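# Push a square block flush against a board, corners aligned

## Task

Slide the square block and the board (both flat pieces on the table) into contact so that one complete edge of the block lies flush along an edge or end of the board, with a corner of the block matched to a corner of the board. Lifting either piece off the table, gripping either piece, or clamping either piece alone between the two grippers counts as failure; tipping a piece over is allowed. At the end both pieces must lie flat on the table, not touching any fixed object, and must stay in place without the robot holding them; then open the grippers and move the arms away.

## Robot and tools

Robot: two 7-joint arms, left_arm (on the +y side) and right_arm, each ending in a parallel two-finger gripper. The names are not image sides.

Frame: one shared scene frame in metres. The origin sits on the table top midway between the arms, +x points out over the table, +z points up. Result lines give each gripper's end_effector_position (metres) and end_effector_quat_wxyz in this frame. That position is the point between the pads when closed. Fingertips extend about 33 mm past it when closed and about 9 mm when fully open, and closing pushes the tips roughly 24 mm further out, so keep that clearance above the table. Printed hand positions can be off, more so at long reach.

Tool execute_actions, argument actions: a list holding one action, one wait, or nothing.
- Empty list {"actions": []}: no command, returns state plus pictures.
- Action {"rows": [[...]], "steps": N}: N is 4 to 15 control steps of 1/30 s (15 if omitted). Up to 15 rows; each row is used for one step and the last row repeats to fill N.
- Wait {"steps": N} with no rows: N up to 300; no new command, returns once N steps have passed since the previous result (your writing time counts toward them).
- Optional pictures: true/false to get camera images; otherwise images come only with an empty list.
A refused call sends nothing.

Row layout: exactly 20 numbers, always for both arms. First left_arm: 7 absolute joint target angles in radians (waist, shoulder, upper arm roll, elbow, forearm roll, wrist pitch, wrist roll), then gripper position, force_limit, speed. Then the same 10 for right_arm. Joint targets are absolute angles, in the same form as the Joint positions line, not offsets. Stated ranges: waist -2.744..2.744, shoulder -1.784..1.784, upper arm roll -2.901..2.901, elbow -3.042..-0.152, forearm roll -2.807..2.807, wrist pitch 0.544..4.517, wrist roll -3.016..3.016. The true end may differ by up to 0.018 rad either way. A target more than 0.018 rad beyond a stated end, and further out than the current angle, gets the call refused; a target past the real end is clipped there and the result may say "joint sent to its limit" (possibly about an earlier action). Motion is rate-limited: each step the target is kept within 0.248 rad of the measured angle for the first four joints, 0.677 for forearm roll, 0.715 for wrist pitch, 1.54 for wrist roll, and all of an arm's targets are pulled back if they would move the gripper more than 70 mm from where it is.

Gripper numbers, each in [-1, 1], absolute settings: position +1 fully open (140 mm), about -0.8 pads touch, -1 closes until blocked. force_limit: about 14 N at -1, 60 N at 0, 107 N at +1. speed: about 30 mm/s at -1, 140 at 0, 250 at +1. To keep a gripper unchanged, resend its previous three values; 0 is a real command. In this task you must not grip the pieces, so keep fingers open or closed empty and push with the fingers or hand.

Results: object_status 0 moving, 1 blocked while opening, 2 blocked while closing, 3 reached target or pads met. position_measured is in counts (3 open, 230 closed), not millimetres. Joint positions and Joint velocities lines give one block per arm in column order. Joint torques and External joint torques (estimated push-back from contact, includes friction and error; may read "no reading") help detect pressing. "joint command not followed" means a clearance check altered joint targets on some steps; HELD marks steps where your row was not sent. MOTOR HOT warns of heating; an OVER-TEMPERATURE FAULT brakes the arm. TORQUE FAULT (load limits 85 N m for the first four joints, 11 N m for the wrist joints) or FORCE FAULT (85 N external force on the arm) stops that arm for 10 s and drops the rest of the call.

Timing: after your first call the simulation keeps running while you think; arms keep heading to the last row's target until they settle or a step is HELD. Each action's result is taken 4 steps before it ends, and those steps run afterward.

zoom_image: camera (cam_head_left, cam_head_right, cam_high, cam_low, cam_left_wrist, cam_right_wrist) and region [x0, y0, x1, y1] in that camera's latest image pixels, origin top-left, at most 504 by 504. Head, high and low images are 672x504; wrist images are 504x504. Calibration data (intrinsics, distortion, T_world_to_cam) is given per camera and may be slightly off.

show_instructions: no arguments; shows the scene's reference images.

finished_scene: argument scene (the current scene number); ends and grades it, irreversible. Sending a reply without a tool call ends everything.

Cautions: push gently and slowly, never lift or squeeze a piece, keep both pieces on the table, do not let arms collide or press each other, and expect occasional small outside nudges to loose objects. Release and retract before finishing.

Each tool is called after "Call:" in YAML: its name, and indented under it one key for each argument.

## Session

Call:
show_instructions:

Call:
execute_actions:
  actions: []

Reference images for this scene: manual page 1, manual page 2, manual page 3, manual page 4, manual page 5, manual page 6.

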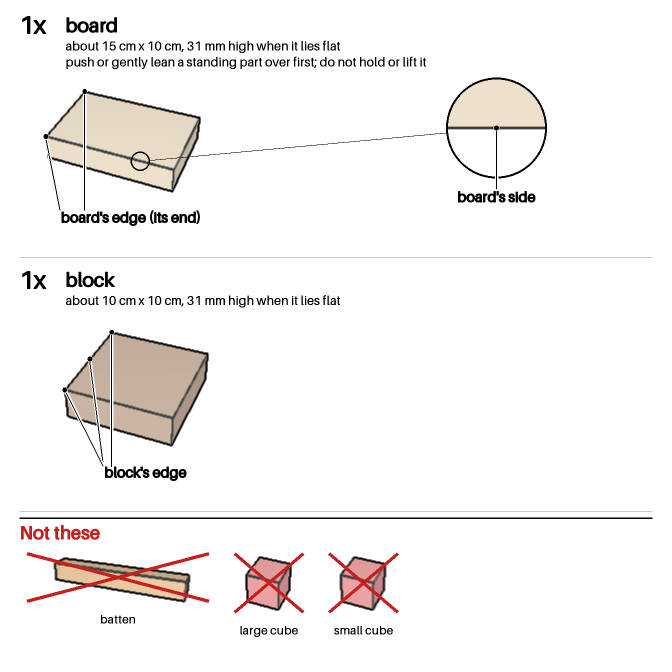

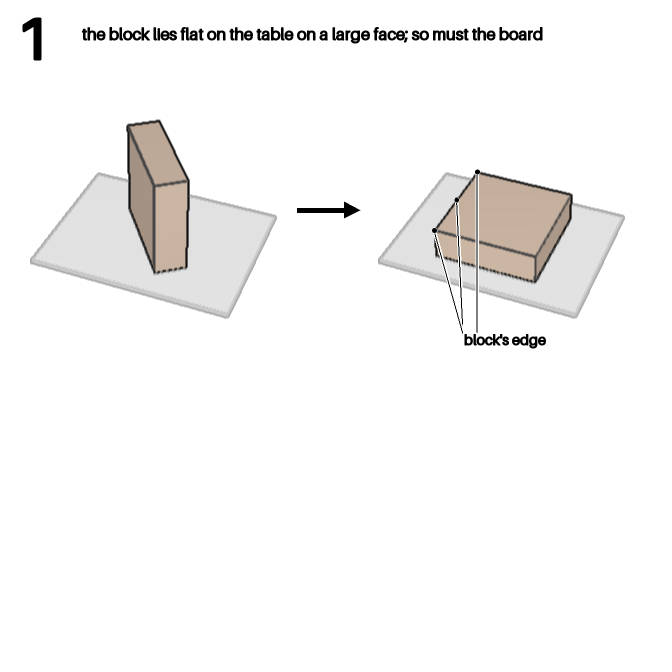

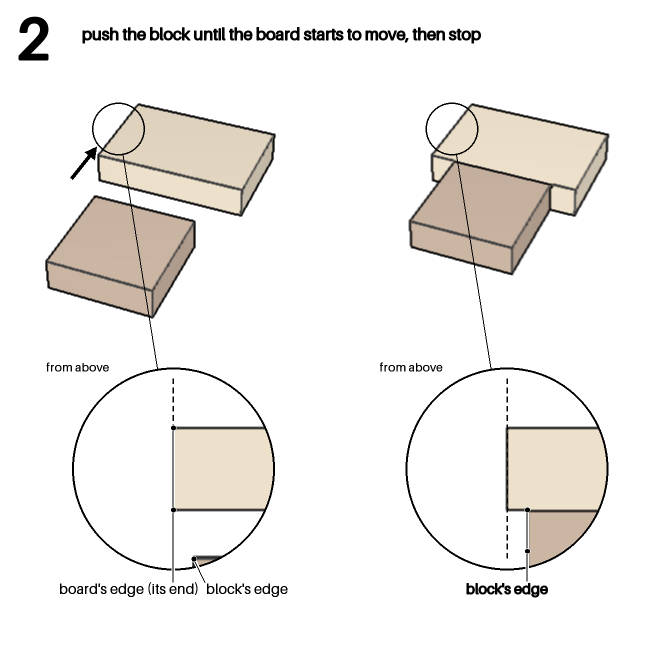

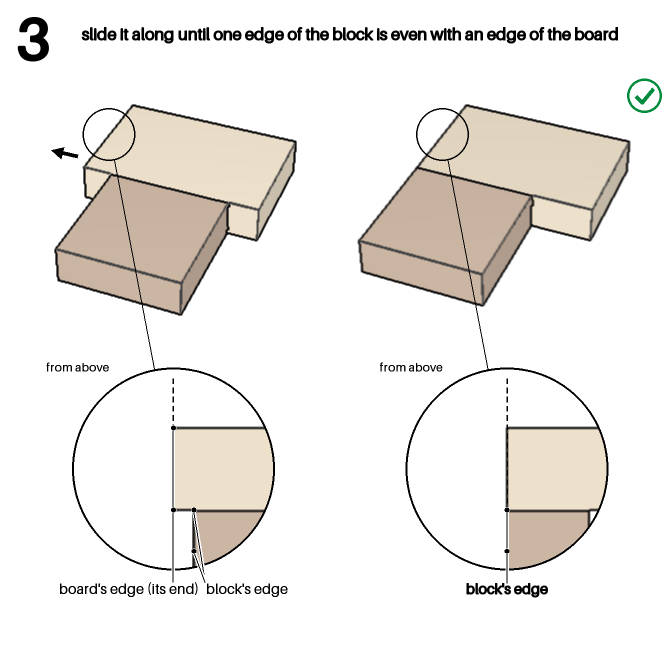

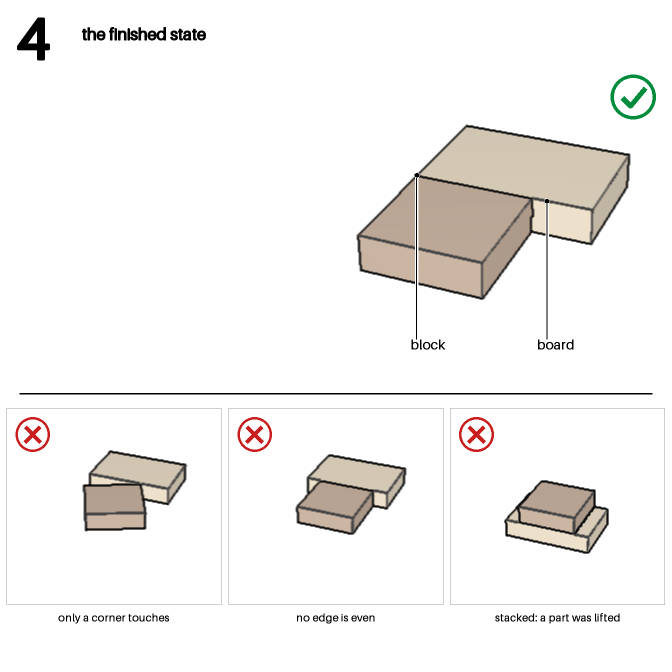

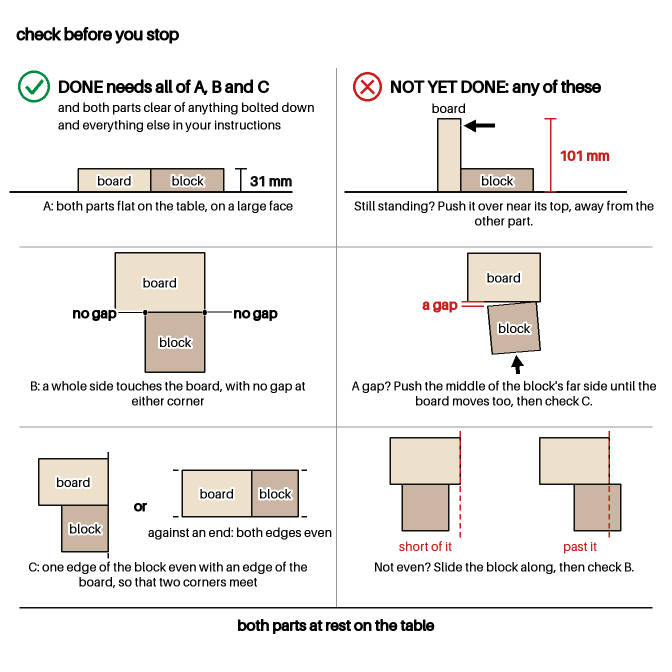

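Scene clock: 0.00 s of 4267.00 s.
left_arm: end_effector_position=(+0.4227, +0.2480, +0.1376) position_measured=3 object_status=3 end_effector_quat_wxyz=(+0.290, +0.564, -0.579, -0.513) | right_arm: end_effector_position=(+0.7198, -0.8498, +0.3298) position_measured=3 object_status=3 end_effector_quat_wxyz=(+0.000, +0.793, -0.513, +0.330)
Joint positions: left_arm=[-0.315  1.055 -0.038 -0.983 -0.113  0.785 -0.398] | right_arm=[-0.494  0.604  0.002 -1.235 -0.047  2.51  -0.926]
Joint velocities: left_arm=[-0.001  0.001  0.001  0.    -0.     0.     0.   ] | right_arm=[-0.001  0.     0.001  0.001  0.001 -0.     0.002]
Joint torques (N m, as the joint torque sensors report them, + toward a larger angle): no reading
External joint torques (N m, as the arm's controller estimates them; a push from outside toward a larger angle lowers the number): no reading
camera_calibration (this result's frames):
cam_left_wrist: T_world_to_cam=[[-0.386276, -0.1638, 0.907723, 0.0819099], [0.566369, 0.734619, 0.373578, -0.461283], [-0.728023, 0.65841, -0.190995, 0.347945], [0, 0, 0, 1]] pos_world=[0.546208, 0.123194, 0.164429]
cam_right_wrist: T_world_to_cam=[[-0.814099, -0.42557, -0.395136, 0.359173], [-0.385752, 0.904905, -0.179839, 1.1114], [0.434095, 0.00601766, -0.900847, 0.178496], [0, 0, 0, 1]] pos_world=[0.643644, -0.853937, 0.502594]

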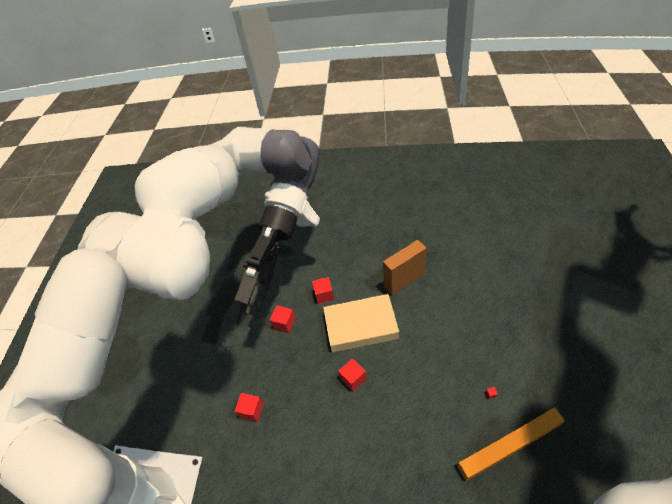

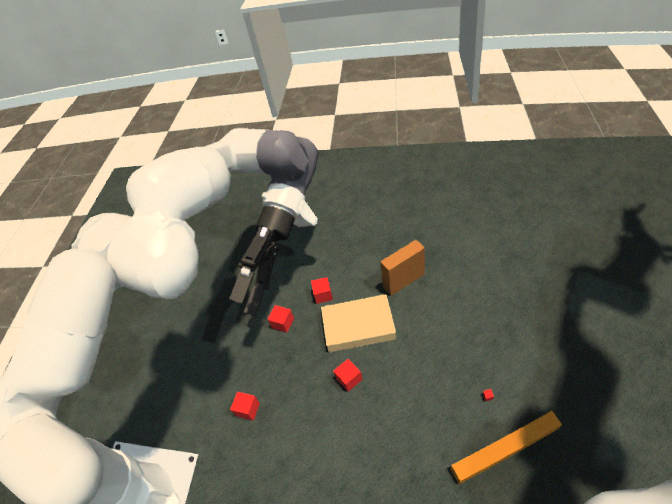

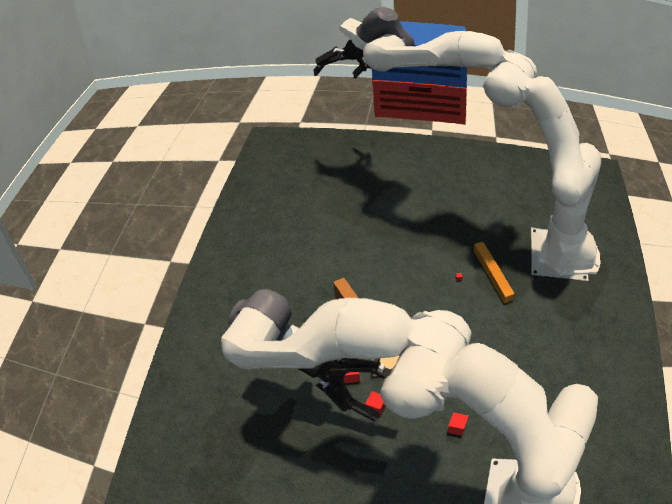

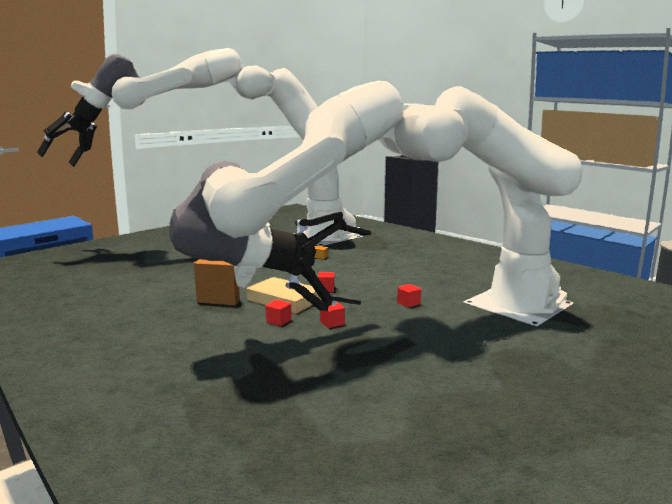

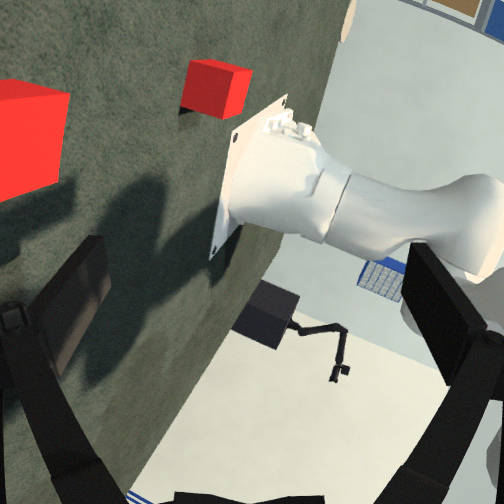

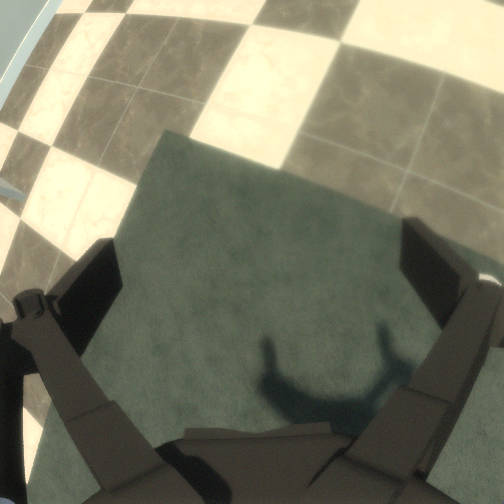

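Call:
zoom_image:
  camera: "cam_head_left"
  region: [300, 230, 440, 370]

Call:
zoom_image:
  camera: "cam_head_left"
  region: [370, 230, 440, 300]

Call:
zoom_image:
  camera: "cam_head_left"
  region: [260, 270, 400, 400]

Region (300, 230, 440, 370) of cam_head_left's 672x504 image, scaled by 3.600, with more detail than that image has.

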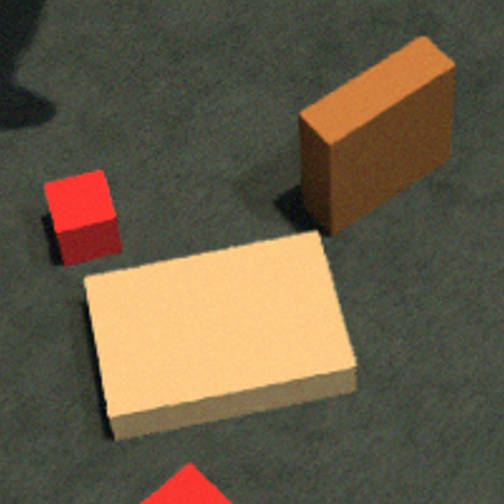

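Region (370, 230, 440, 300) of cam_head_left's 672x504 image, scaled by 7.200, with more detail than that image has.

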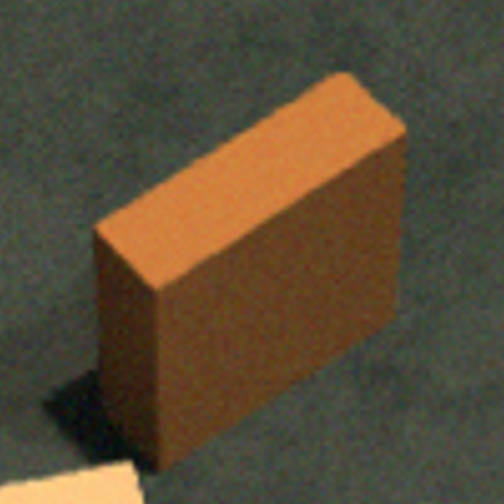

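Region (260, 270, 400, 400) of cam_head_left's 672x504 image, scaled by 3.600, with more detail than that image has; it fills the top 468 rows of this view, and the rest is white.

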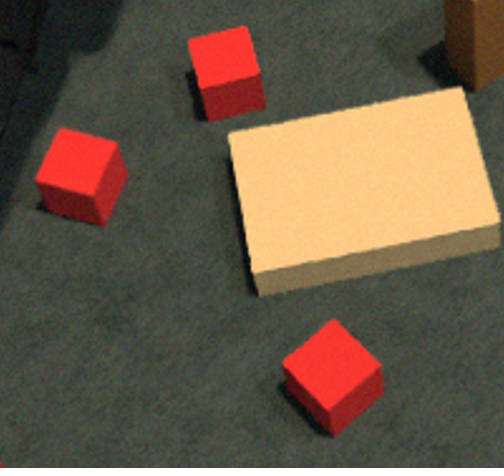

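Call:
execute_actions:
  actions:
    - {"rows": [[-0.35,0.65,-0.02,-1.39,-0.08,0.85,-0.6,-0.03,0,0,0.491,0.7016,0,-1.1894,0,1.891,1.40,-0.03,0,0]], "steps": 12}

Call:
execute_actions:
  actions:
    - {"rows": [[-0.6483,-0.0414,0,-2.3986,0,2.36,-0.94,-0.03,0,0,0.491,0.7016,0,-1.1894,0,1.888,1.40,-0.03,0,0]], "steps": 15}

Call:
execute_actions:
  actions:
    - {"steps": 40}

Scene clock: 4.50 s of 4267.00 s.
left_arm: end_effector_position=(+0.3814, +0.2634, +0.2384) position_measured=55 object_status=0 end_effector_quat_wxyz=(+0.223, +0.606, -0.563, -0.516) | right_arm: end_effector_position=(+0.7328, -0.7536, +0.2676) position_measured=55 object_status=0 end_effector_quat_wxyz=(-0.043, +0.760, -0.604, +0.237)
Joint positions: left_arm=[-0.35   0.665 -0.024 -1.359 -0.086  0.833 -0.512] | right_arm=[-0.381  0.641 -0.01  -1.215 -0.034  2.34  -0.636]
Joint velocities: left_arm=[-0.015 -0.684  0.007 -0.148  0.031  0.069 -0.274] | right_arm=[ 0.538  0.153  0.021  0.022  0.038 -0.565  1.128]
Joint torques (N m, as the joint torque sensors report them, + toward a larger angle): left_arm=[  1.71 -24.88   2.19   8.62   1.09  -0.37  -0.19] | right_arm=[ -0.68 -50.29   1.3   28.52   1.39   2.71   0.56]
External joint torques (N m, as the arm's controller estimates them; a push from outside toward a larger angle lowers the number): left_arm=[-0.14 -1.92  0.91 -0.82  0.63  0.54 -0.21] | right_arm=[ 0.72  3.49  0.72  2.64  0.56 -0.83  0.58]
Steps of this call (steps 1 to 90: nothing new was sent; then 1.23 s passed at rest; steps 91 to 98: the first 8 steps of this action). Readings (joint positions | what the end effector reports):
91: left_arm=[-0.321 1.016 -0.031 -1.058 -0.107 0.802 -0.417] | right_arm=[-0.487 0.606 -0.003 -1.230 -0.045 2.490 -0.893] | left_arm position_measured=3 object_status=0 | right_arm position_measured=3 object_status=0
92: left_arm=[-0.328 0.964 -0.027 -1.142 -0.100 0.810 -0.435] | right_arm=[-0.477 0.609 -0.006 -1.226 -0.044 2.467 -0.858] | left_arm position_measured=10 object_status=0 | right_arm position_measured=10 object_status=0
94: left_arm=[-0.340 0.839 -0.024 -1.286 -0.093 0.821 -0.467] | right_arm=[-0.450 0.619 -0.009 -1.221 -0.040 2.423 -0.787] | left_arm position_measured=25 object_status=0 | right_arm position_measured=25 object_status=0
98: the state above

Scene clock: 5.00 s of 4267.00 s.
left_arm: end_effector_position=(+0.3885, +0.1702, +0.1954) position_measured=132 object_status=0 end_effector_quat_wxyz=(+0.051, +0.691, -0.655, -0.303) | right_arm: end_effector_position=(+0.7432, -0.4678, +0.1870) position_measured=132 object_status=0 end_effector_quat_wxyz=(+0.063, -0.656, +0.748, -0.081)
Joint positions: left_arm=[-0.592  0.3   -0.008 -1.753 -0.029  1.43  -0.693] | right_arm=[-0.052  0.69  -0.007 -1.204 -0.017  2.099  0.041]
Joint velocities: left_arm=[-0.329 -0.985 -0.027 -0.933  0.067  1.529 -0.324] | right_arm=[ 0.724  0.043  0.037  0.011  0.021 -0.341  1.332]
Joint torques (N m, as the joint torque sensors report them, + toward a larger angle): left_arm=[  5.96 -37.31   3.85  23.6    1.68   1.86  -0.3 ] | right_arm=[ -2.82 -50.73  -0.78  26.43   1.26   2.39   0.57]
External joint torques (N m, as the arm's controller estimates them; a push from outside toward a larger angle lowers the number): left_arm=[-0.12 -2.14 -1.31 -0.71  0.64  0.79 -0.3 ] | right_arm=[ 0.31  3.24 -0.26  1.29  0.51 -0.6   0.59]
Steps of this call (steps 1 to 4: the last 4 steps of your previous action; steps 5 to 15: the first 11 steps of this action). Readings (joint positions | what the end effector reports):
5: left_arm=[-0.366 0.619 -0.010 -1.411 -0.074 0.890 -0.558] | right_arm=[-0.282 0.664 -0.009 -1.210 -0.027 2.247 -0.427] | left_arm position_measured=93 object_status=0 | right_arm position_measured=93 object_status=0
6: left_arm=[-0.390 0.593 -0.003 -1.447 -0.066 0.942 -0.574] | right_arm=[-0.261 0.668 -0.009 -1.209 -0.026 2.229 -0.383] | left_arm position_measured=101 object_status=0 | right_arm position_measured=101 object_status=0
8: left_arm=[-0.447 0.535 0.001 -1.514 -0.053 1.046 -0.604] | right_arm=[-0.217 0.674 -0.008 -1.208 -0.024 2.196 -0.292] | left_arm position_measured=116 object_status=0 | right_arm position_measured=116 object_status=0
12: left_arm=[-0.546 0.404 -0.005 -1.649 -0.037 1.263 -0.658] | right_arm=[-0.125 0.684 -0.008 -1.205 -0.020 2.137 -0.101] | left_arm position_measured=132 object_status=0 | right_arm position_measured=132 object_status=0
15: the state above

Scene clock: 6.33 s of 4267.00 s.
left_arm: end_effector_position=(+0.4202, +0.1284, +0.1199) position_measured=132 object_status=3 end_effector_quat_wxyz=(+0.001, +0.786, -0.618, -0.001) | right_arm: end_effector_position=(+0.6120, -0.0611, +0.1596) position_measured=132 object_status=3 end_effector_quat_wxyz=(+0.000, -0.334, +0.943, -0.001)
Joint positions: left_arm=[-0.647 -0.039 -0.001 -2.397 -0.002  2.356 -0.931] | right_arm=[ 0.49   0.701  0.    -1.192 -0.002  1.893  1.341]
Joint velocities: left_arm=[-0.001 -0.001 -0.001 -0.001 -0.001  0.004 -0.014] | right_arm=[-0.     0.001  0.    -0.001  0.001 -0.003  0.177]
Joint torques (N m, as the joint torque sensors report them, + toward a larger angle): left_arm=[ -0.6  -29.43   0.79  21.35   1.17   2.84  -0.11] | right_arm=[  0.65 -49.96   0.78  26.25   1.08   1.9    0.19]
External joint torques (N m, as the arm's controller estimates them; a push from outside toward a larger angle lowers the number): left_arm=[-0.6  -1.3   0.83 -0.3   0.58  0.31 -0.11] | right_arm=[ 0.7   2.44  0.22  1.96  0.32 -0.52  0.19]
Kept back: nothing.
Steps of this call (steps 1 to 4: the last 4 steps of your previous action; steps 5 to 40: the robot went on to your last target). Readings (joint positions | what the end effector reports):
1: left_arm=[-0.602 0.266 -0.008 -1.788 -0.027 1.486 -0.704] | right_arm=[-0.027 0.691 -0.007 -1.203 -0.017 2.087 0.087] | left_arm position_measured=132 object_status=3 | right_arm position_measured=132 object_status=3
2: left_arm=[-0.610 0.231 -0.008 -1.822 -0.024 1.541 -0.714] | right_arm=[-0.001 0.692 -0.006 -1.203 -0.016 2.076 0.131] | left_arm position_measured=132 object_status=3 | right_arm position_measured=132 object_status=3
4: left_arm=[-0.622 0.163 -0.008 -1.890 -0.021 1.652 -0.733] | right_arm=[0.050 0.694 -0.006 -1.202 -0.015 2.056 0.216] | left_arm position_measured=132 object_status=3 | right_arm position_measured=132 object_status=3
8: left_arm=[-0.639 0.021 -0.005 -2.090 -0.011 1.942 -0.784] | right_arm=[0.156 0.697 -0.005 -1.200 -0.013 2.022 0.373] | left_arm position_measured=132 object_status=3 | right_arm position_measured=132 object_status=3
40: the state above

Call:
execute_actions:
  actions:
    - {"steps": 8}
  pictures: true

Scene clock: 6.60 s of 4267.00 s.
left_arm: end_effector_position=(+0.4203, +0.1283, +0.1199) position_measured=132 object_status=3 end_effector_quat_wxyz=(+0.001, +0.787, -0.617, -0.000) | right_arm: end_effector_position=(+0.6119, -0.0611, +0.1596) position_measured=132 object_status=3 end_effector_quat_wxyz=(-0.000, -0.319, +0.948, -0.001)
Joint positions: left_arm=[-0.647 -0.039 -0.001 -2.397 -0.002  2.357 -0.934] | right_arm=[ 0.49   0.701  0.    -1.192 -0.002  1.892  1.373]
Joint velocities: left_arm=[ 0.001  0.001  0.001  0.    -0.001  0.001 -0.007] | right_arm=[-0.    -0.     0.001 -0.    -0.    -0.001  0.075]
Joint torques (N m, as the joint torque sensors report them, + toward a larger angle): left_arm=[ -0.33 -29.67   0.48  21.36   1.2    2.88  -0.16] | right_arm=[  0.33 -49.43   0.57  25.33   1.21   1.88   0.21]
External joint torques (N m, as the arm's controller estimates them; a push from outside toward a larger angle lowers the number): left_arm=[-0.47 -1.67  0.37 -0.26  0.61  0.35 -0.16] | right_arm=[ 0.47  2.96  0.06  1.04  0.45 -0.54  0.21]
Kept back: nothing.
Steps of this call (steps 1 to 8: the robot went on to your last target). Readings (joint positions | what the end effector reports):
1: left_arm=[-0.647 -0.039 -0.001 -2.397 -0.002 2.356 -0.931] | right_arm=[0.490 0.701 0.000 -1.192 -0.002 1.893 1.347] | left_arm position_measured=132 object_status=3 | right_arm position_measured=132 object_status=3
2: left_arm=[-0.647 -0.039 -0.001 -2.397 -0.002 2.356 -0.932] | right_arm=[0.490 0.701 0.000 -1.192 -0.002 1.893 1.352] | left_arm position_measured=132 object_status=3 | right_arm position_measured=132 object_status=3
4: left_arm=[-0.647 -0.039 -0.001 -2.397 -0.002 2.357 -0.933] | right_arm=[0.490 0.701 0.000 -1.192 -0.002 1.892 1.360] | left_arm position_measured=132 object_status=3 | right_arm position_measured=132 object_status=3
8: the state above
camera_calibration (this result's frames):
cam_left_wrist: T_world_to_cam=[[-0.967602, -0.250695, -0.0299782, 0.445349], [-0.238417, 0.868165, 0.435255, -0.0516759], [-0.0830901, 0.428301, -0.899808, 0.26509], [0, 0, 0, 1]] pos_world=[0.440627, 0.0429718, 0.274373]
cam_right_wrist: T_world_to_cam=[[-0.547666, 0.8362, -0.0288457, 0.395302], [0.772321, 0.518489, 0.367, -0.493981], [0.321841, 0.178715, -0.929774, 0.151188], [0, 0, 0, 1]] pos_world=[0.549346, -0.101447, 0.333265]

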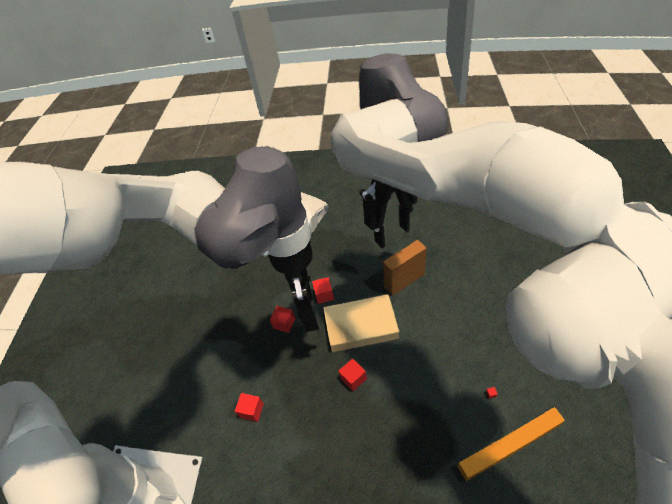

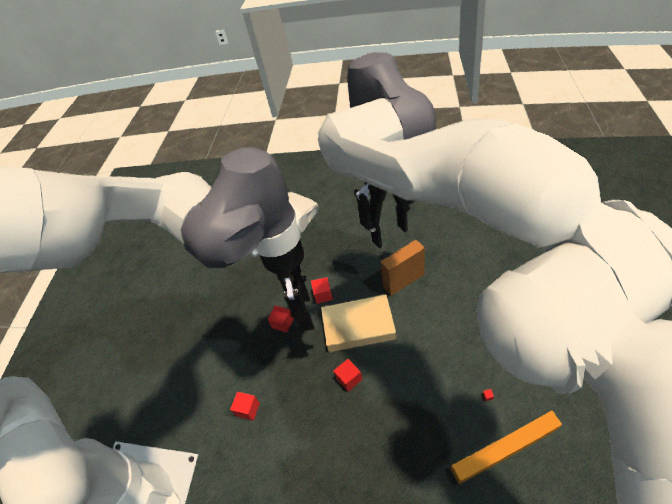

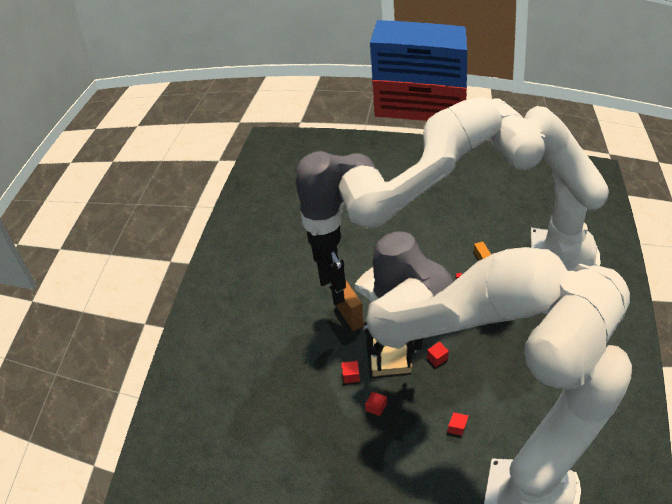

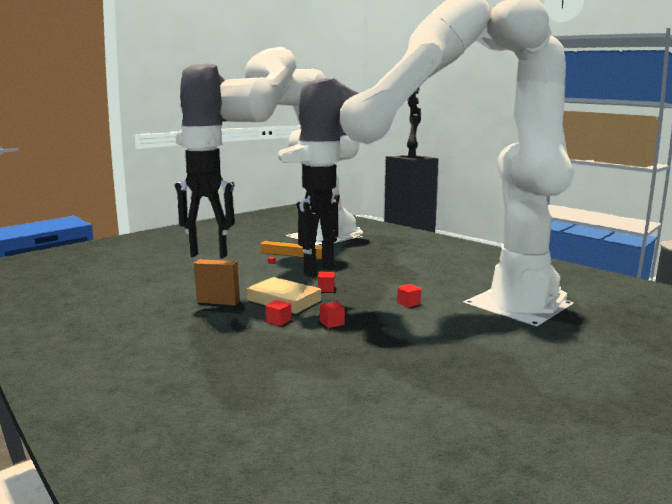

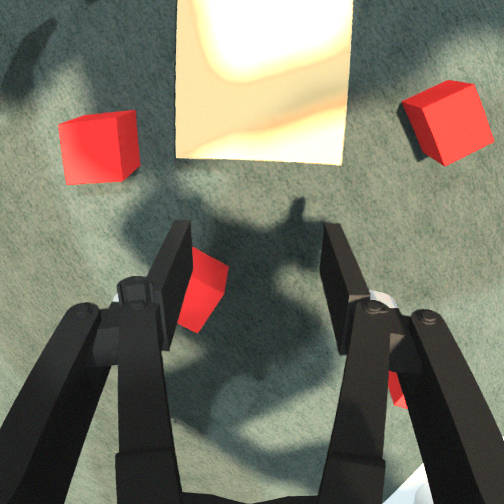

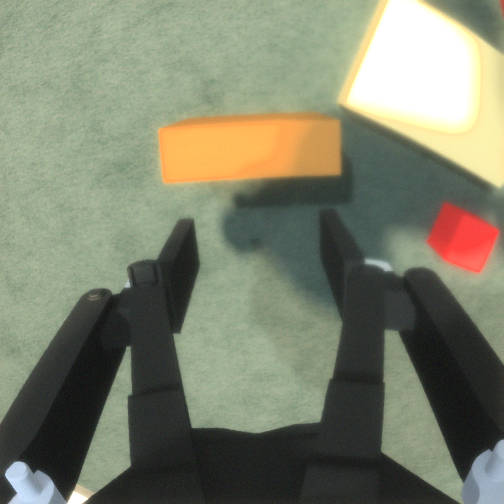

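Call:
zoom_image:
  camera: "cam_right_wrist"
  region: [140, 60, 392, 260]

Call:
zoom_image:
  camera: "cam_left_wrist"
  region: [140, 60, 392, 260]

Region (140, 60, 392, 260) of cam_right_wrist's 504x504 image, scaled by 2.000, with more detail than that image has; it fills the top 400 rows of this view, and the rest is white.

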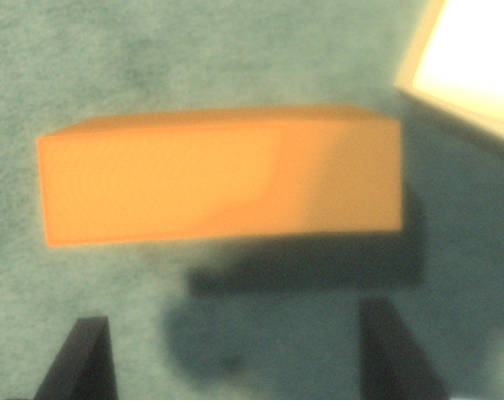

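Region (140, 60, 392, 260) of cam_left_wrist's 504x504 image, scaled by 2.000, with more detail than that image has; it fills the top 400 rows of this view, and the rest is white.

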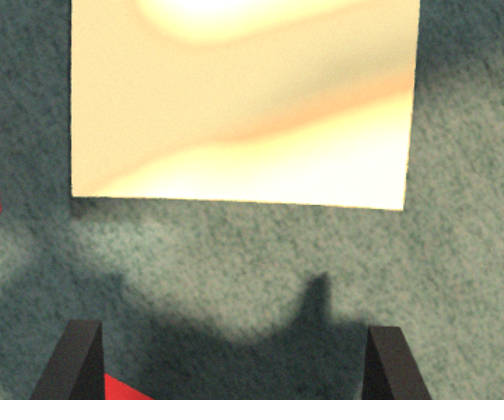

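Call:
execute_actions:
  actions:
    - {"rows": [ [-0.649,-0.028,0,-2.400,0,2.385,-0.925,-0.03,0,0,0.491,0.703,0,-1.192,0,1.910,1.38,-0.03,0,0], [-0.650,-0.014,0,-2.402,0,2.405,-0.92,-0.03,0,0,0.491,0.705,0,-1.195,0,1.922,1.38,-0.03,0,0], [-0.651,0.002,0,-2.404,0,2.425,-0.916,-0.03,0,0,0.491,0.707,0,-1.200,0,1.934,1.38,-0.03,0,0], [-0.652,0.017,0,-2.407,0,2.445,-0.916,-0.03,0,0,0.491,0.710,0,-1.206,0,1.945,1.38,-0.03,0,0], [-0.653,0.033,0,-2.409,0,2.465,-0.916,-0.03,0,0,0.491,0.713,0,-1.212,0,1.955,1.38,-0.03,0,0], [-0.654,0.048,0,-2.411,0,2.484,-0.916,-0.03,0,0,0.491,0.716,0,-1.218,0,1.965,1.38,-0.03,0,0], [-0.655,0.062,0,-2.413,0,2.502,-0.916,-0.03,0,0,0.491,0.719,0,-1.224,0,1.974,1.38,-0.03,0,0], [-0.656,0.076,0,-2.415,0,2.518,-0.916,-0.03,0,0,0.491,0.722,0,-1.230,0,1.982,1.38,-0.03,0,0], [-0.657,0.088,0,-2.417,0,2.532,-0.916,-0.03,0,0,0.491,0.725,0,-1.236,0,1.989,1.38,-0.03,0,0], [-0.657,0.100,0,-2.419,0,2.543,-0.916,-0.03,0,0,0.491,0.728,0,-1.242,0,1.994,1.38,-0.03,0,0], [-0.657,0.111,0,-2.420,0,2.551,-0.916,-0.03,0,0,0.491,0.730,0,-1.247,0,1.998,1.38,-0.03,0,0], [-0.657,0.119,0,-2.421,0,2.556,-0.916,-0.03,0,0,0.491,0.732,0,-1.251,0,2.001,1.38,-0.03,0,0], [-0.657,0.126,0,-2.422,0,2.558,-0.916,-0.03,0,0,0.491,0.733,0,-1.2525,0,2.003,1.38,-0.03,0,0], [-0.657,0.130,0,-2.423,0,2.558,-0.916,-0.03,0,0,0.490,0.730,0,-1.258,0,2.005,1.38,-0.03,0,0], [-0.657,0.1313,0,-2.4235,0,2.558,-0.916,-0.03,0,0,0.490,0.726,0,-1.265,0,2.008,1.38,-0.03,0,0] ], "steps": 15}

Call:
execute_actions:
  actions:
    - {"rows": [ [-0.657,0.1313,0,-2.4235,0,2.558,-0.916,-0.03,0,0,0.489,0.720,0,-1.275,0,2.012,1.378,-0.03,0,0], [-0.657,0.1313,0,-2.4235,0,2.558,-0.916,-0.03,0,0,0.489,0.714,0,-1.285,0,2.016,1.377,-0.03,0,0], [-0.657,0.1313,0,-2.4235,0,2.558,-0.916,-0.03,0,0,0.488,0.708,0,-1.295,0,2.020,1.376,-0.03,0,0], [-0.657,0.1313,0,-2.4235,0,2.558,-0.916,-0.03,0,0,0.488,0.702,0,-1.305,0,2.024,1.375,-0.03,0,0], [-0.657,0.1313,0,-2.4235,0,2.558,-0.916,-0.03,0,0,0.487,0.696,0,-1.315,0,2.028,1.374,-0.03,0,0], [-0.657,0.1313,0,-2.4235,0,2.558,-0.916,-0.03,0,0,0.487,0.690,0,-1.325,0,2.032,1.373,-0.03,0,0], [-0.657,0.1313,0,-2.4235,0,2.558,-0.916,-0.03,0,0,0.486,0.684,0,-1.335,0,2.036,1.372,-0.03,0,0], [-0.657,0.1313,0,-2.4235,0,2.558,-0.916,-0.03,0,0,0.486,0.678,0,-1.345,0,2.040,1.371,-0.03,0,0], [-0.657,0.1313,0,-2.4235,0,2.558,-0.916,-0.03,0,0,0.485,0.672,0,-1.355,0,2.044,1.370,-0.03,0,0], [-0.657,0.1313,0,-2.4235,0,2.558,-0.916,-0.03,0,0,0.485,0.667,0,-1.364,0,2.047,1.369,-0.03,0,0], [-0.657,0.1313,0,-2.4235,0,2.558,-0.916,-0.03,0,0,0.484,0.661,0,-1.373,0,2.051,1.368,-0.03,0,0], [-0.657,0.1313,0,-2.4235,0,2.558,-0.916,-0.03,0,0,0.484,0.656,0,-1.382,0,2.054,1.367,-0.03,0,0], [-0.657,0.1313,0,-2.4235,0,2.558,-0.916,-0.03,0,0,0.483,0.651,0,-1.391,0,2.058,1.366,-0.03,0,0], [-0.657,0.1313,0,-2.4235,0,2.558,-0.916,-0.03,0,0,0.482,0.645,0,-1.400,0,2.061,1.365,-0.03,0,0], [-0.657,0.1313,0,-2.4235,0,2.558,-0.916,-0.03,0,0,0.482,0.640,0,-1.409,0,2.065,1.364,-0.03,0,0] ], "steps": 15}

Call:
execute_actions:
  actions:
    - {"rows": [ [-0.657,0.1313,0,-2.4235,0,2.558,-0.916,-0.03,0,0,0.481,0.635,0,-1.418,0,2.068,1.363,-0.03,0,0], [-0.657,0.1313,0,-2.4235,0,2.558,-0.916,-0.03,0,0,0.481,0.629,0,-1.427,0,2.072,1.362,-0.03,0,0], [-0.657,0.1313,0,-2.4235,0,2.558,-0.916,-0.03,0,0,0.480,0.624,0,-1.436,0,2.075,1.362,-0.03,0,0], [-0.657,0.1313,0,-2.4235,0,2.558,-0.916,-0.03,0,0,0.480,0.618,0,-1.445,0,2.079,1.361,-0.03,0,0], [-0.657,0.1313,0,-2.4235,0,2.558,-0.916,-0.03,0,0,0.479,0.613,0,-1.454,0,2.082,1.360,-0.03,0,0], [-0.657,0.1313,0,-2.4235,0,2.558,-0.916,-0.03,0,0,0.478,0.607,0,-1.463,0,2.086,1.360,-0.03,0,0], [-0.657,0.1313,0,-2.4235,0,2.558,-0.916,-0.03,0,0,0.478,0.602,0,-1.472,0,2.089,1.359,-0.03,0,0], [-0.657,0.1313,0,-2.4235,0,2.558,-0.916,-0.03,0,0,0.477,0.597,0,-1.481,0,2.093,1.359,-0.03,0,0], [-0.657,0.1313,0,-2.4235,0,2.558,-0.916,-0.03,0,0,0.477,0.591,0,-1.490,0,2.096,1.358,-0.03,0,0], [-0.657,0.1313,0,-2.4235,0,2.558,-0.916,-0.03,0,0,0.476,0.586,0,-1.499,0,2.099,1.358,-0.03,0,0], [-0.657,0.1313,0,-2.4235,0,2.558,-0.916,-0.03,0,0,0.475,0.580,0,-1.508,0,2.102,1.357,-0.03,0,0], [-0.657,0.1313,0,-2.4235,0,2.558,-0.916,-0.03,0,0,0.475,0.575,0,-1.517,0,2.104,1.357,-0.03,0,0], [-0.657,0.1313,0,-2.4235,0,2.558,-0.916,-0.03,0,0,0.474,0.569,0,-1.526,0,2.106,1.357,-0.03,0,0], [-0.657,0.1313,0,-2.4235,0,2.558,-0.916,-0.03,0,0,0.474,0.564,0,-1.535,0,2.107,1.357,-0.03,0,0], [-0.657,0.1313,0,-2.4235,0,2.558,-0.916,-0.03,0,0,0.473,0.5584,0,-1.5444,0,2.107,1.357,-0.03,0,0] ], "steps": 15}

Call:
execute_actions:
  actions:
    - {"steps": 14}
  pictures: true

Scene clock: 9.07 s of 4267.00 s.
left_arm: end_effector_position=(+0.4194, +0.1242, +0.0635) position_measured=132 object_status=3 end_effector_quat_wxyz=(+0.000, +0.782, -0.623, -0.006) | right_arm: end_effector_position=(+0.6154, -0.0594, +0.1313) position_measured=132 object_status=3 end_effector_quat_wxyz=(+0.005, -0.312, +0.950, -0.000)
Joint positions: left_arm=[-0.655  0.084 -0.001 -2.415 -0.002  2.488 -0.926] | right_arm=[ 0.49   0.722  0.    -1.232 -0.002  1.964  1.388]
Joint velocities: left_arm=[-0.013  0.377  0.    -0.062 -0.001  0.356  0.017] | right_arm=[ 0.001  0.113  0.001 -0.172  0.     0.178 -0.009]
Joint torques (N m, as the joint torque sensors report them, + toward a larger angle): left_arm=[ -0.7  -32.92   0.73  21.21   1.07   3.12   0.3 ] | right_arm=[ -0.12 -51.83   1.91  23.75   1.11   3.45  -0.17]
External joint torques (N m, as the arm's controller estimates them; a push from outside toward a larger angle lowers the number): left_arm=[-1.1   1.22  0.24  0.12  0.59  0.49  0.3 ] | right_arm=[-0.25  2.    1.21 -1.24  0.35  0.94 -0.17]
Steps of this call (steps 1 to 30: the robot went on to your last target; steps 31 to 63: nothing new was sent; steps 64 to 74: the first 11 steps of this action). Readings (joint positions | what the end effector reports):
64: left_arm=[-0.647 -0.038 -0.001 -2.397 -0.002 2.361 -0.935] | right_arm=[0.490 0.701 0.000 -1.192 -0.002 1.894 1.394] | left_arm position_measured=132 object_status=3 | right_arm position_measured=132 object_status=3
65: left_arm=[-0.647 -0.034 -0.001 -2.397 -0.002 2.369 -0.934] | right_arm=[0.490 0.701 0.000 -1.192 -0.002 1.898 1.393] | left_arm position_measured=132 object_status=3 | right_arm position_measured=132 object_status=3
67: left_arm=[-0.649 -0.016 -0.001 -2.398 -0.002 2.390 -0.931] | right_arm=[0.490 0.702 0.000 -1.195 -0.002 1.911 1.392] | left_arm position_measured=132 object_status=3 | right_arm position_measured=132 object_status=3
71: left_arm=[-0.652 0.042 -0.001 -2.407 -0.002 2.447 -0.927] | right_arm=[0.490 0.711 0.000 -1.214 -0.002 1.942 1.389] | left_arm position_measured=132 object_status=3 | right_arm position_measured=132 object_status=3
74: the state above

Scene clock: 9.57 s of 4267.00 s.
left_arm: end_effector_position=(+0.4211, +0.1224, +0.0432) position_measured=132 object_status=3 end_effector_quat_wxyz=(+0.001, +0.781, -0.625, -0.001) | right_arm: end_effector_position=(+0.6014, -0.0685, +0.1161) position_measured=132 object_status=3 end_effector_quat_wxyz=(+0.002, -0.314, +0.949, -0.000)
Joint positions: left_arm=[-0.656  0.13  -0.001 -2.423 -0.002  2.551 -0.921] | right_arm=[ 0.487  0.674  0.    -1.351 -0.002  2.029  1.38 ]
Joint velocities: left_arm=[ 0.    -0.     0.001  0.001  0.     0.022  0.005] | right_arm=[-0.017 -0.161 -0.002 -0.252 -0.001  0.105 -0.024]
Joint torques (N m, as the joint torque sensors report them, + toward a larger angle): left_arm=[ -0.44 -31.31   0.74  20.04   1.04   2.83   0.35] | right_arm=[ -1.15 -48.7    1.39  22.97   1.16   3.45  -0.4 ]
External joint torques (N m, as the arm's controller estimates them; a push from outside toward a larger angle lowers the number): left_arm=[-0.46  0.02  0.61  0.92  0.58  0.31  0.35] | right_arm=[-1.07  1.69  0.93 -1.29  0.45  0.88 -0.41]
Steps of this call (steps 1 to 4: the last 4 steps of your previous action; steps 5 to 15: the first 11 steps of this action). Readings (joint positions | what the end effector reports):
5: left_arm=[-0.656 0.126 -0.001 -2.422 -0.002 2.529 -0.923] | right_arm=[0.490 0.730 0.000 -1.260 -0.002 1.987 1.386] | left_arm position_measured=132 object_status=3 | right_arm position_measured=132 object_status=3
6: left_arm=[-0.656 0.129 -0.001 -2.423 -0.002 2.533 -0.923] | right_arm=[0.490 0.727 0.000 -1.268 -0.002 1.992 1.386] | left_arm position_measured=132 object_status=3 | right_arm position_measured=132 object_status=3
8: left_arm=[-0.656 0.130 -0.001 -2.423 -0.002 2.540 -0.923] | right_arm=[0.490 0.718 0.000 -1.286 -0.002 2.000 1.385] | left_arm position_measured=132 object_status=3 | right_arm position_measured=132 object_status=3
12: left_arm=[-0.656 0.130 -0.001 -2.423 -0.002 2.548 -0.922] | right_arm=[0.489 0.693 0.000 -1.322 -0.002 2.017 1.382] | left_arm position_measured=132 object_status=3 | right_arm position_measured=132 object_status=3
15: the state above

Scene clock: 10.07 s of 4267.00 s.
left_arm: end_effector_position=(+0.4219, +0.1217, +0.0435) position_measured=132 object_status=3 end_effector_quat_wxyz=(+0.001, +0.781, -0.625, +0.001) | right_arm: end_effector_position=(+0.5836, -0.0839, +0.1160) position_measured=132 object_status=3 end_effector_quat_wxyz=(+0.002, -0.316, +0.949, -0.000)
Joint positions: left_arm=[-0.656  0.13  -0.001 -2.423 -0.002  2.555 -0.921] | right_arm=[ 0.479  0.593  0.    -1.486 -0.002  2.083  1.368]
Joint velocities: left_arm=[ 0.    -0.001 -0.     0.002 -0.     0.001 -0.   ] | right_arm=[-0.018 -0.15  -0.001 -0.249 -0.001  0.082 -0.019]
Joint torques (N m, as the joint torque sensors report them, + toward a larger angle): left_arm=[ -0.47 -31.11   0.7   19.85   1.03   2.87   0.31] | right_arm=[ -1.29 -49.31   1.05  23.42   1.09   3.34  -0.26]
External joint torques (N m, as the arm's controller estimates them; a push from outside toward a larger angle lowers the number): left_arm=[-0.48  0.31  0.57  0.62  0.56  0.33  0.31] | right_arm=[-1.07 -0.47  0.79 -1.09  0.4   0.69 -0.26]
Steps of this call (steps 1 to 4: the last 4 steps of your previous action; steps 5 to 15: the first 11 steps of this action). Readings (joint positions | what the end effector reports):
5: left_arm=[-0.656 0.130 -0.001 -2.423 -0.002 2.554 -0.921] | right_arm=[0.485 0.646 0.000 -1.396 -0.002 2.048 1.376] | left_arm position_measured=132 object_status=3 | right_arm position_measured=132 object_status=3
6: left_arm=[-0.656 0.130 -0.001 -2.423 -0.002 2.554 -0.921] | right_arm=[0.484 0.641 0.000 -1.405 -0.002 2.052 1.375] | left_arm position_measured=132 object_status=3 | right_arm position_measured=132 object_status=3
8: left_arm=[-0.656 0.130 -0.001 -2.423 -0.002 2.554 -0.921] | right_arm=[0.483 0.630 0.000 -1.423 -0.002 2.059 1.373] | left_arm position_measured=132 object_status=3 | right_arm position_measured=132 object_status=3
12: left_arm=[-0.656 0.130 -0.001 -2.423 -0.002 2.555 -0.921] | right_arm=[0.481 0.609 0.000 -1.459 -0.002 2.073 1.370] | left_arm position_measured=132 object_status=3 | right_arm position_measured=132 object_status=3
15: the state above

Scene clock: 10.53 s of 4267.00 s.
left_arm: end_effector_position=(+0.4220, +0.1216, +0.0435) position_measured=132 object_status=3 end_effector_quat_wxyz=(+0.001, +0.781, -0.625, +0.001) | right_arm: end_effector_position=(+0.5748, -0.0911, +0.1153) position_measured=132 object_status=3 end_effector_quat_wxyz=(+0.000, -0.316, +0.949, -0.001)
Joint positions: left_arm=[-0.656  0.13  -0.001 -2.423 -0.002  2.555 -0.921] | right_arm=[ 0.475  0.56   0.    -1.541 -0.002  2.101  1.363]
Joint velocities: left_arm=[-0.001 -0.    -0.    -0.001  0.001 -0.     0.001] | right_arm=[-0.001 -0.001 -0.    -0.003 -0.001  0.008 -0.004]
Joint torques (N m, as the joint torque sensors report them, + toward a larger angle): left_arm=[ -0.47 -31.13   0.58  19.88   1.01   2.86   0.32] | right_arm=[ -0.24 -46.55   0.82  23.13   1.04   3.17  -0.26]
External joint torques (N m, as the arm's controller estimates them; a push from outside toward a larger angle lowers the number): left_arm=[-0.42  0.2   0.52  0.74  0.54  0.33  0.32] | right_arm=[-0.1   2.24  0.43 -0.66  0.34  0.72 -0.26]
Kept back: nothing.
Steps of this call (steps 1 to 4: the last 4 steps of your previous action; steps 5 to 14: the robot went on to your last target). Readings (joint positions | what the end effector reports):
1: left_arm=[-0.656 0.130 -0.001 -2.423 -0.002 2.555 -0.921] | right_arm=[0.478 0.587 0.000 -1.495 -0.002 2.086 1.367] | left_arm position_measured=132 object_status=3 | right_arm position_measured=132 object_status=3
2: left_arm=[-0.656 0.130 -0.001 -2.423 -0.002 2.555 -0.921] | right_arm=[0.477 0.582 0.000 -1.504 -0.002 2.089 1.367] | left_arm position_measured=132 object_status=3 | right_arm position_measured=132 object_status=3
4: left_arm=[-0.656 0.130 -0.001 -2.423 -0.002 2.555 -0.921] | right_arm=[0.476 0.571 0.000 -1.523 -0.002 2.093 1.366] | left_arm position_measured=132 object_status=3 | right_arm position_measured=132 object_status=3
8: left_arm=[-0.656 0.130 -0.001 -2.423 -0.002 2.555 -0.921] | right_arm=[0.475 0.561 0.000 -1.538 -0.002 2.098 1.364] | left_arm position_measured=132 object_status=3 | right_arm position_measured=132 object_status=3
14: the state above
camera_calibration (this result's frames):
cam_left_wrist: T_world_to_cam=[[-0.97266, -0.230113, -0.0313188, 0.442686], [-0.220634, 0.873544, 0.433867, -0.0203346], [-0.0724801, 0.428915, -0.900432, 0.194847], [0, 0, 0, 1]] pos_world=[0.440219, 0.0360581, 0.198133]
cam_right_wrist: T_world_to_cam=[[-0.542923, 0.839289, -0.0287939, 0.396309], [0.775085, 0.513999, 0.367489, -0.435606], [0.323229, 0.177201, -0.929582, 0.126313], [0, 0, 0, 1]] pos_world=[0.511969, -0.1311, 0.288909]

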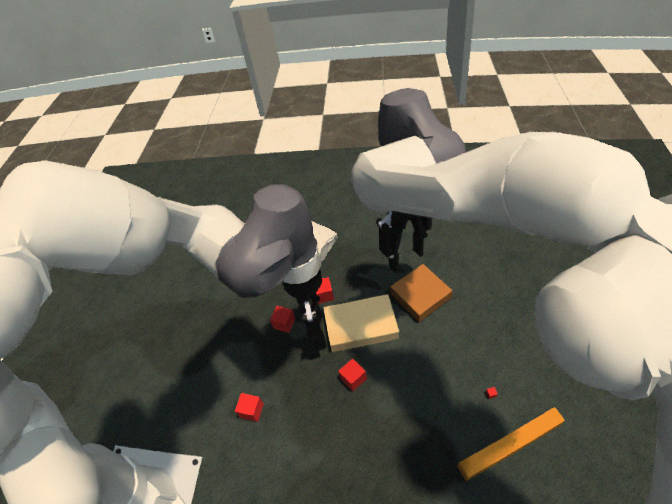

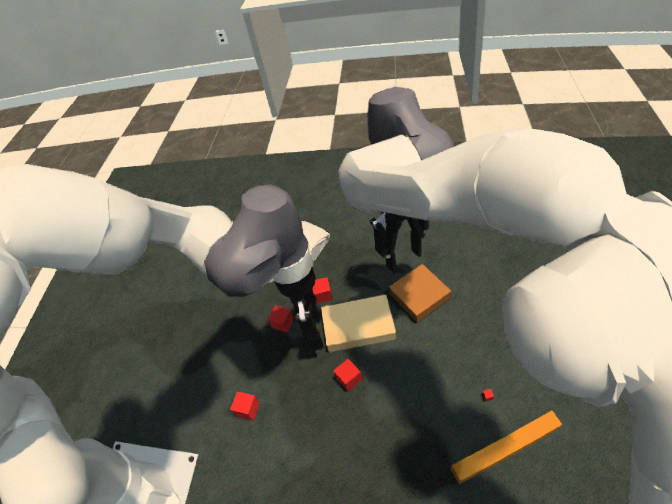

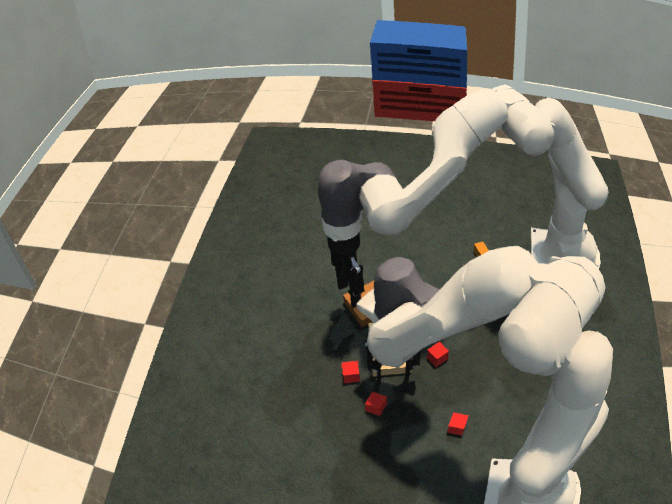

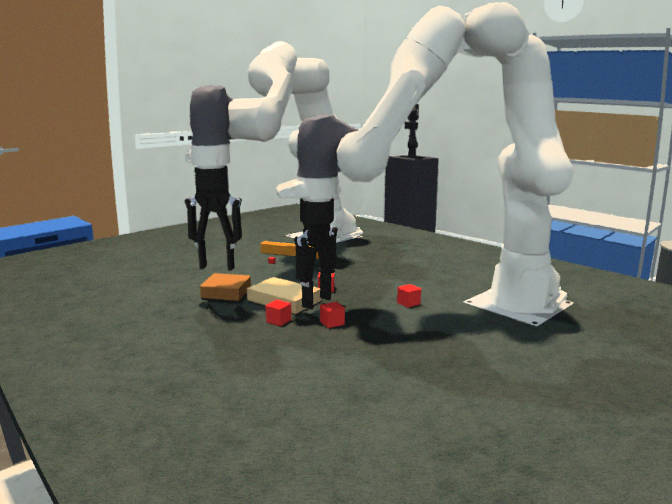

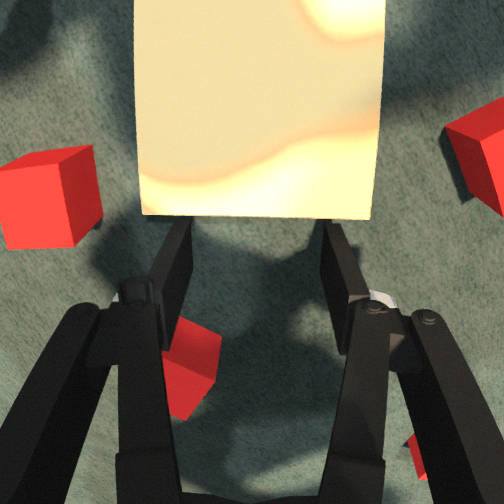

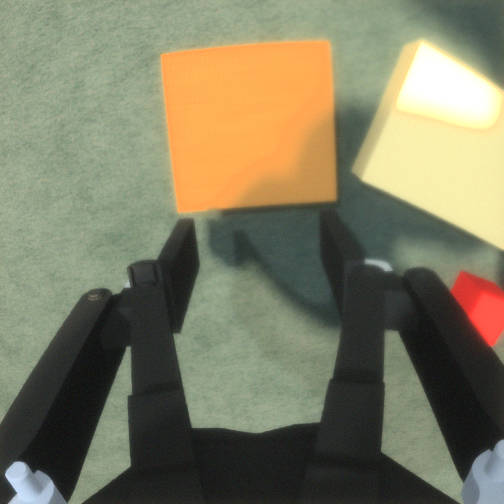

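Call:
zoom_image:
  camera: "cam_right_wrist"
  region: [150, 20, 402, 240]

Call:
zoom_image:
  camera: "cam_right_wrist"
  region: [300, 20, 504, 260]

Region (150, 20, 402, 240) of cam_right_wrist's 504x504 image, scaled by 2.000, with more detail than that image has; it fills the top 440 rows of this view, and the rest is white.

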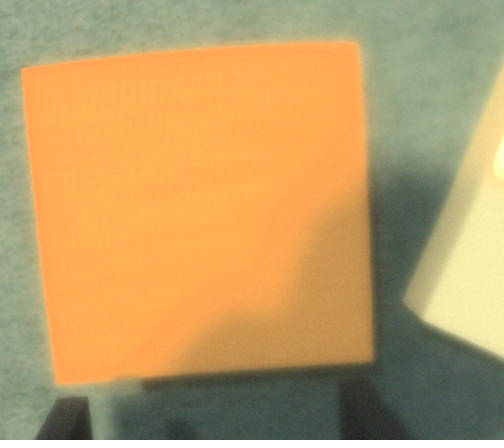

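Region (300, 20, 504, 260) of cam_right_wrist's 504x504 image, scaled by 2.100, with more detail than that image has; it fills the left 428 columns of this view, and the rest is white.

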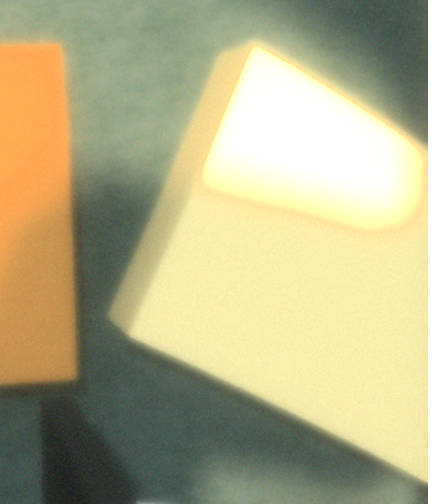

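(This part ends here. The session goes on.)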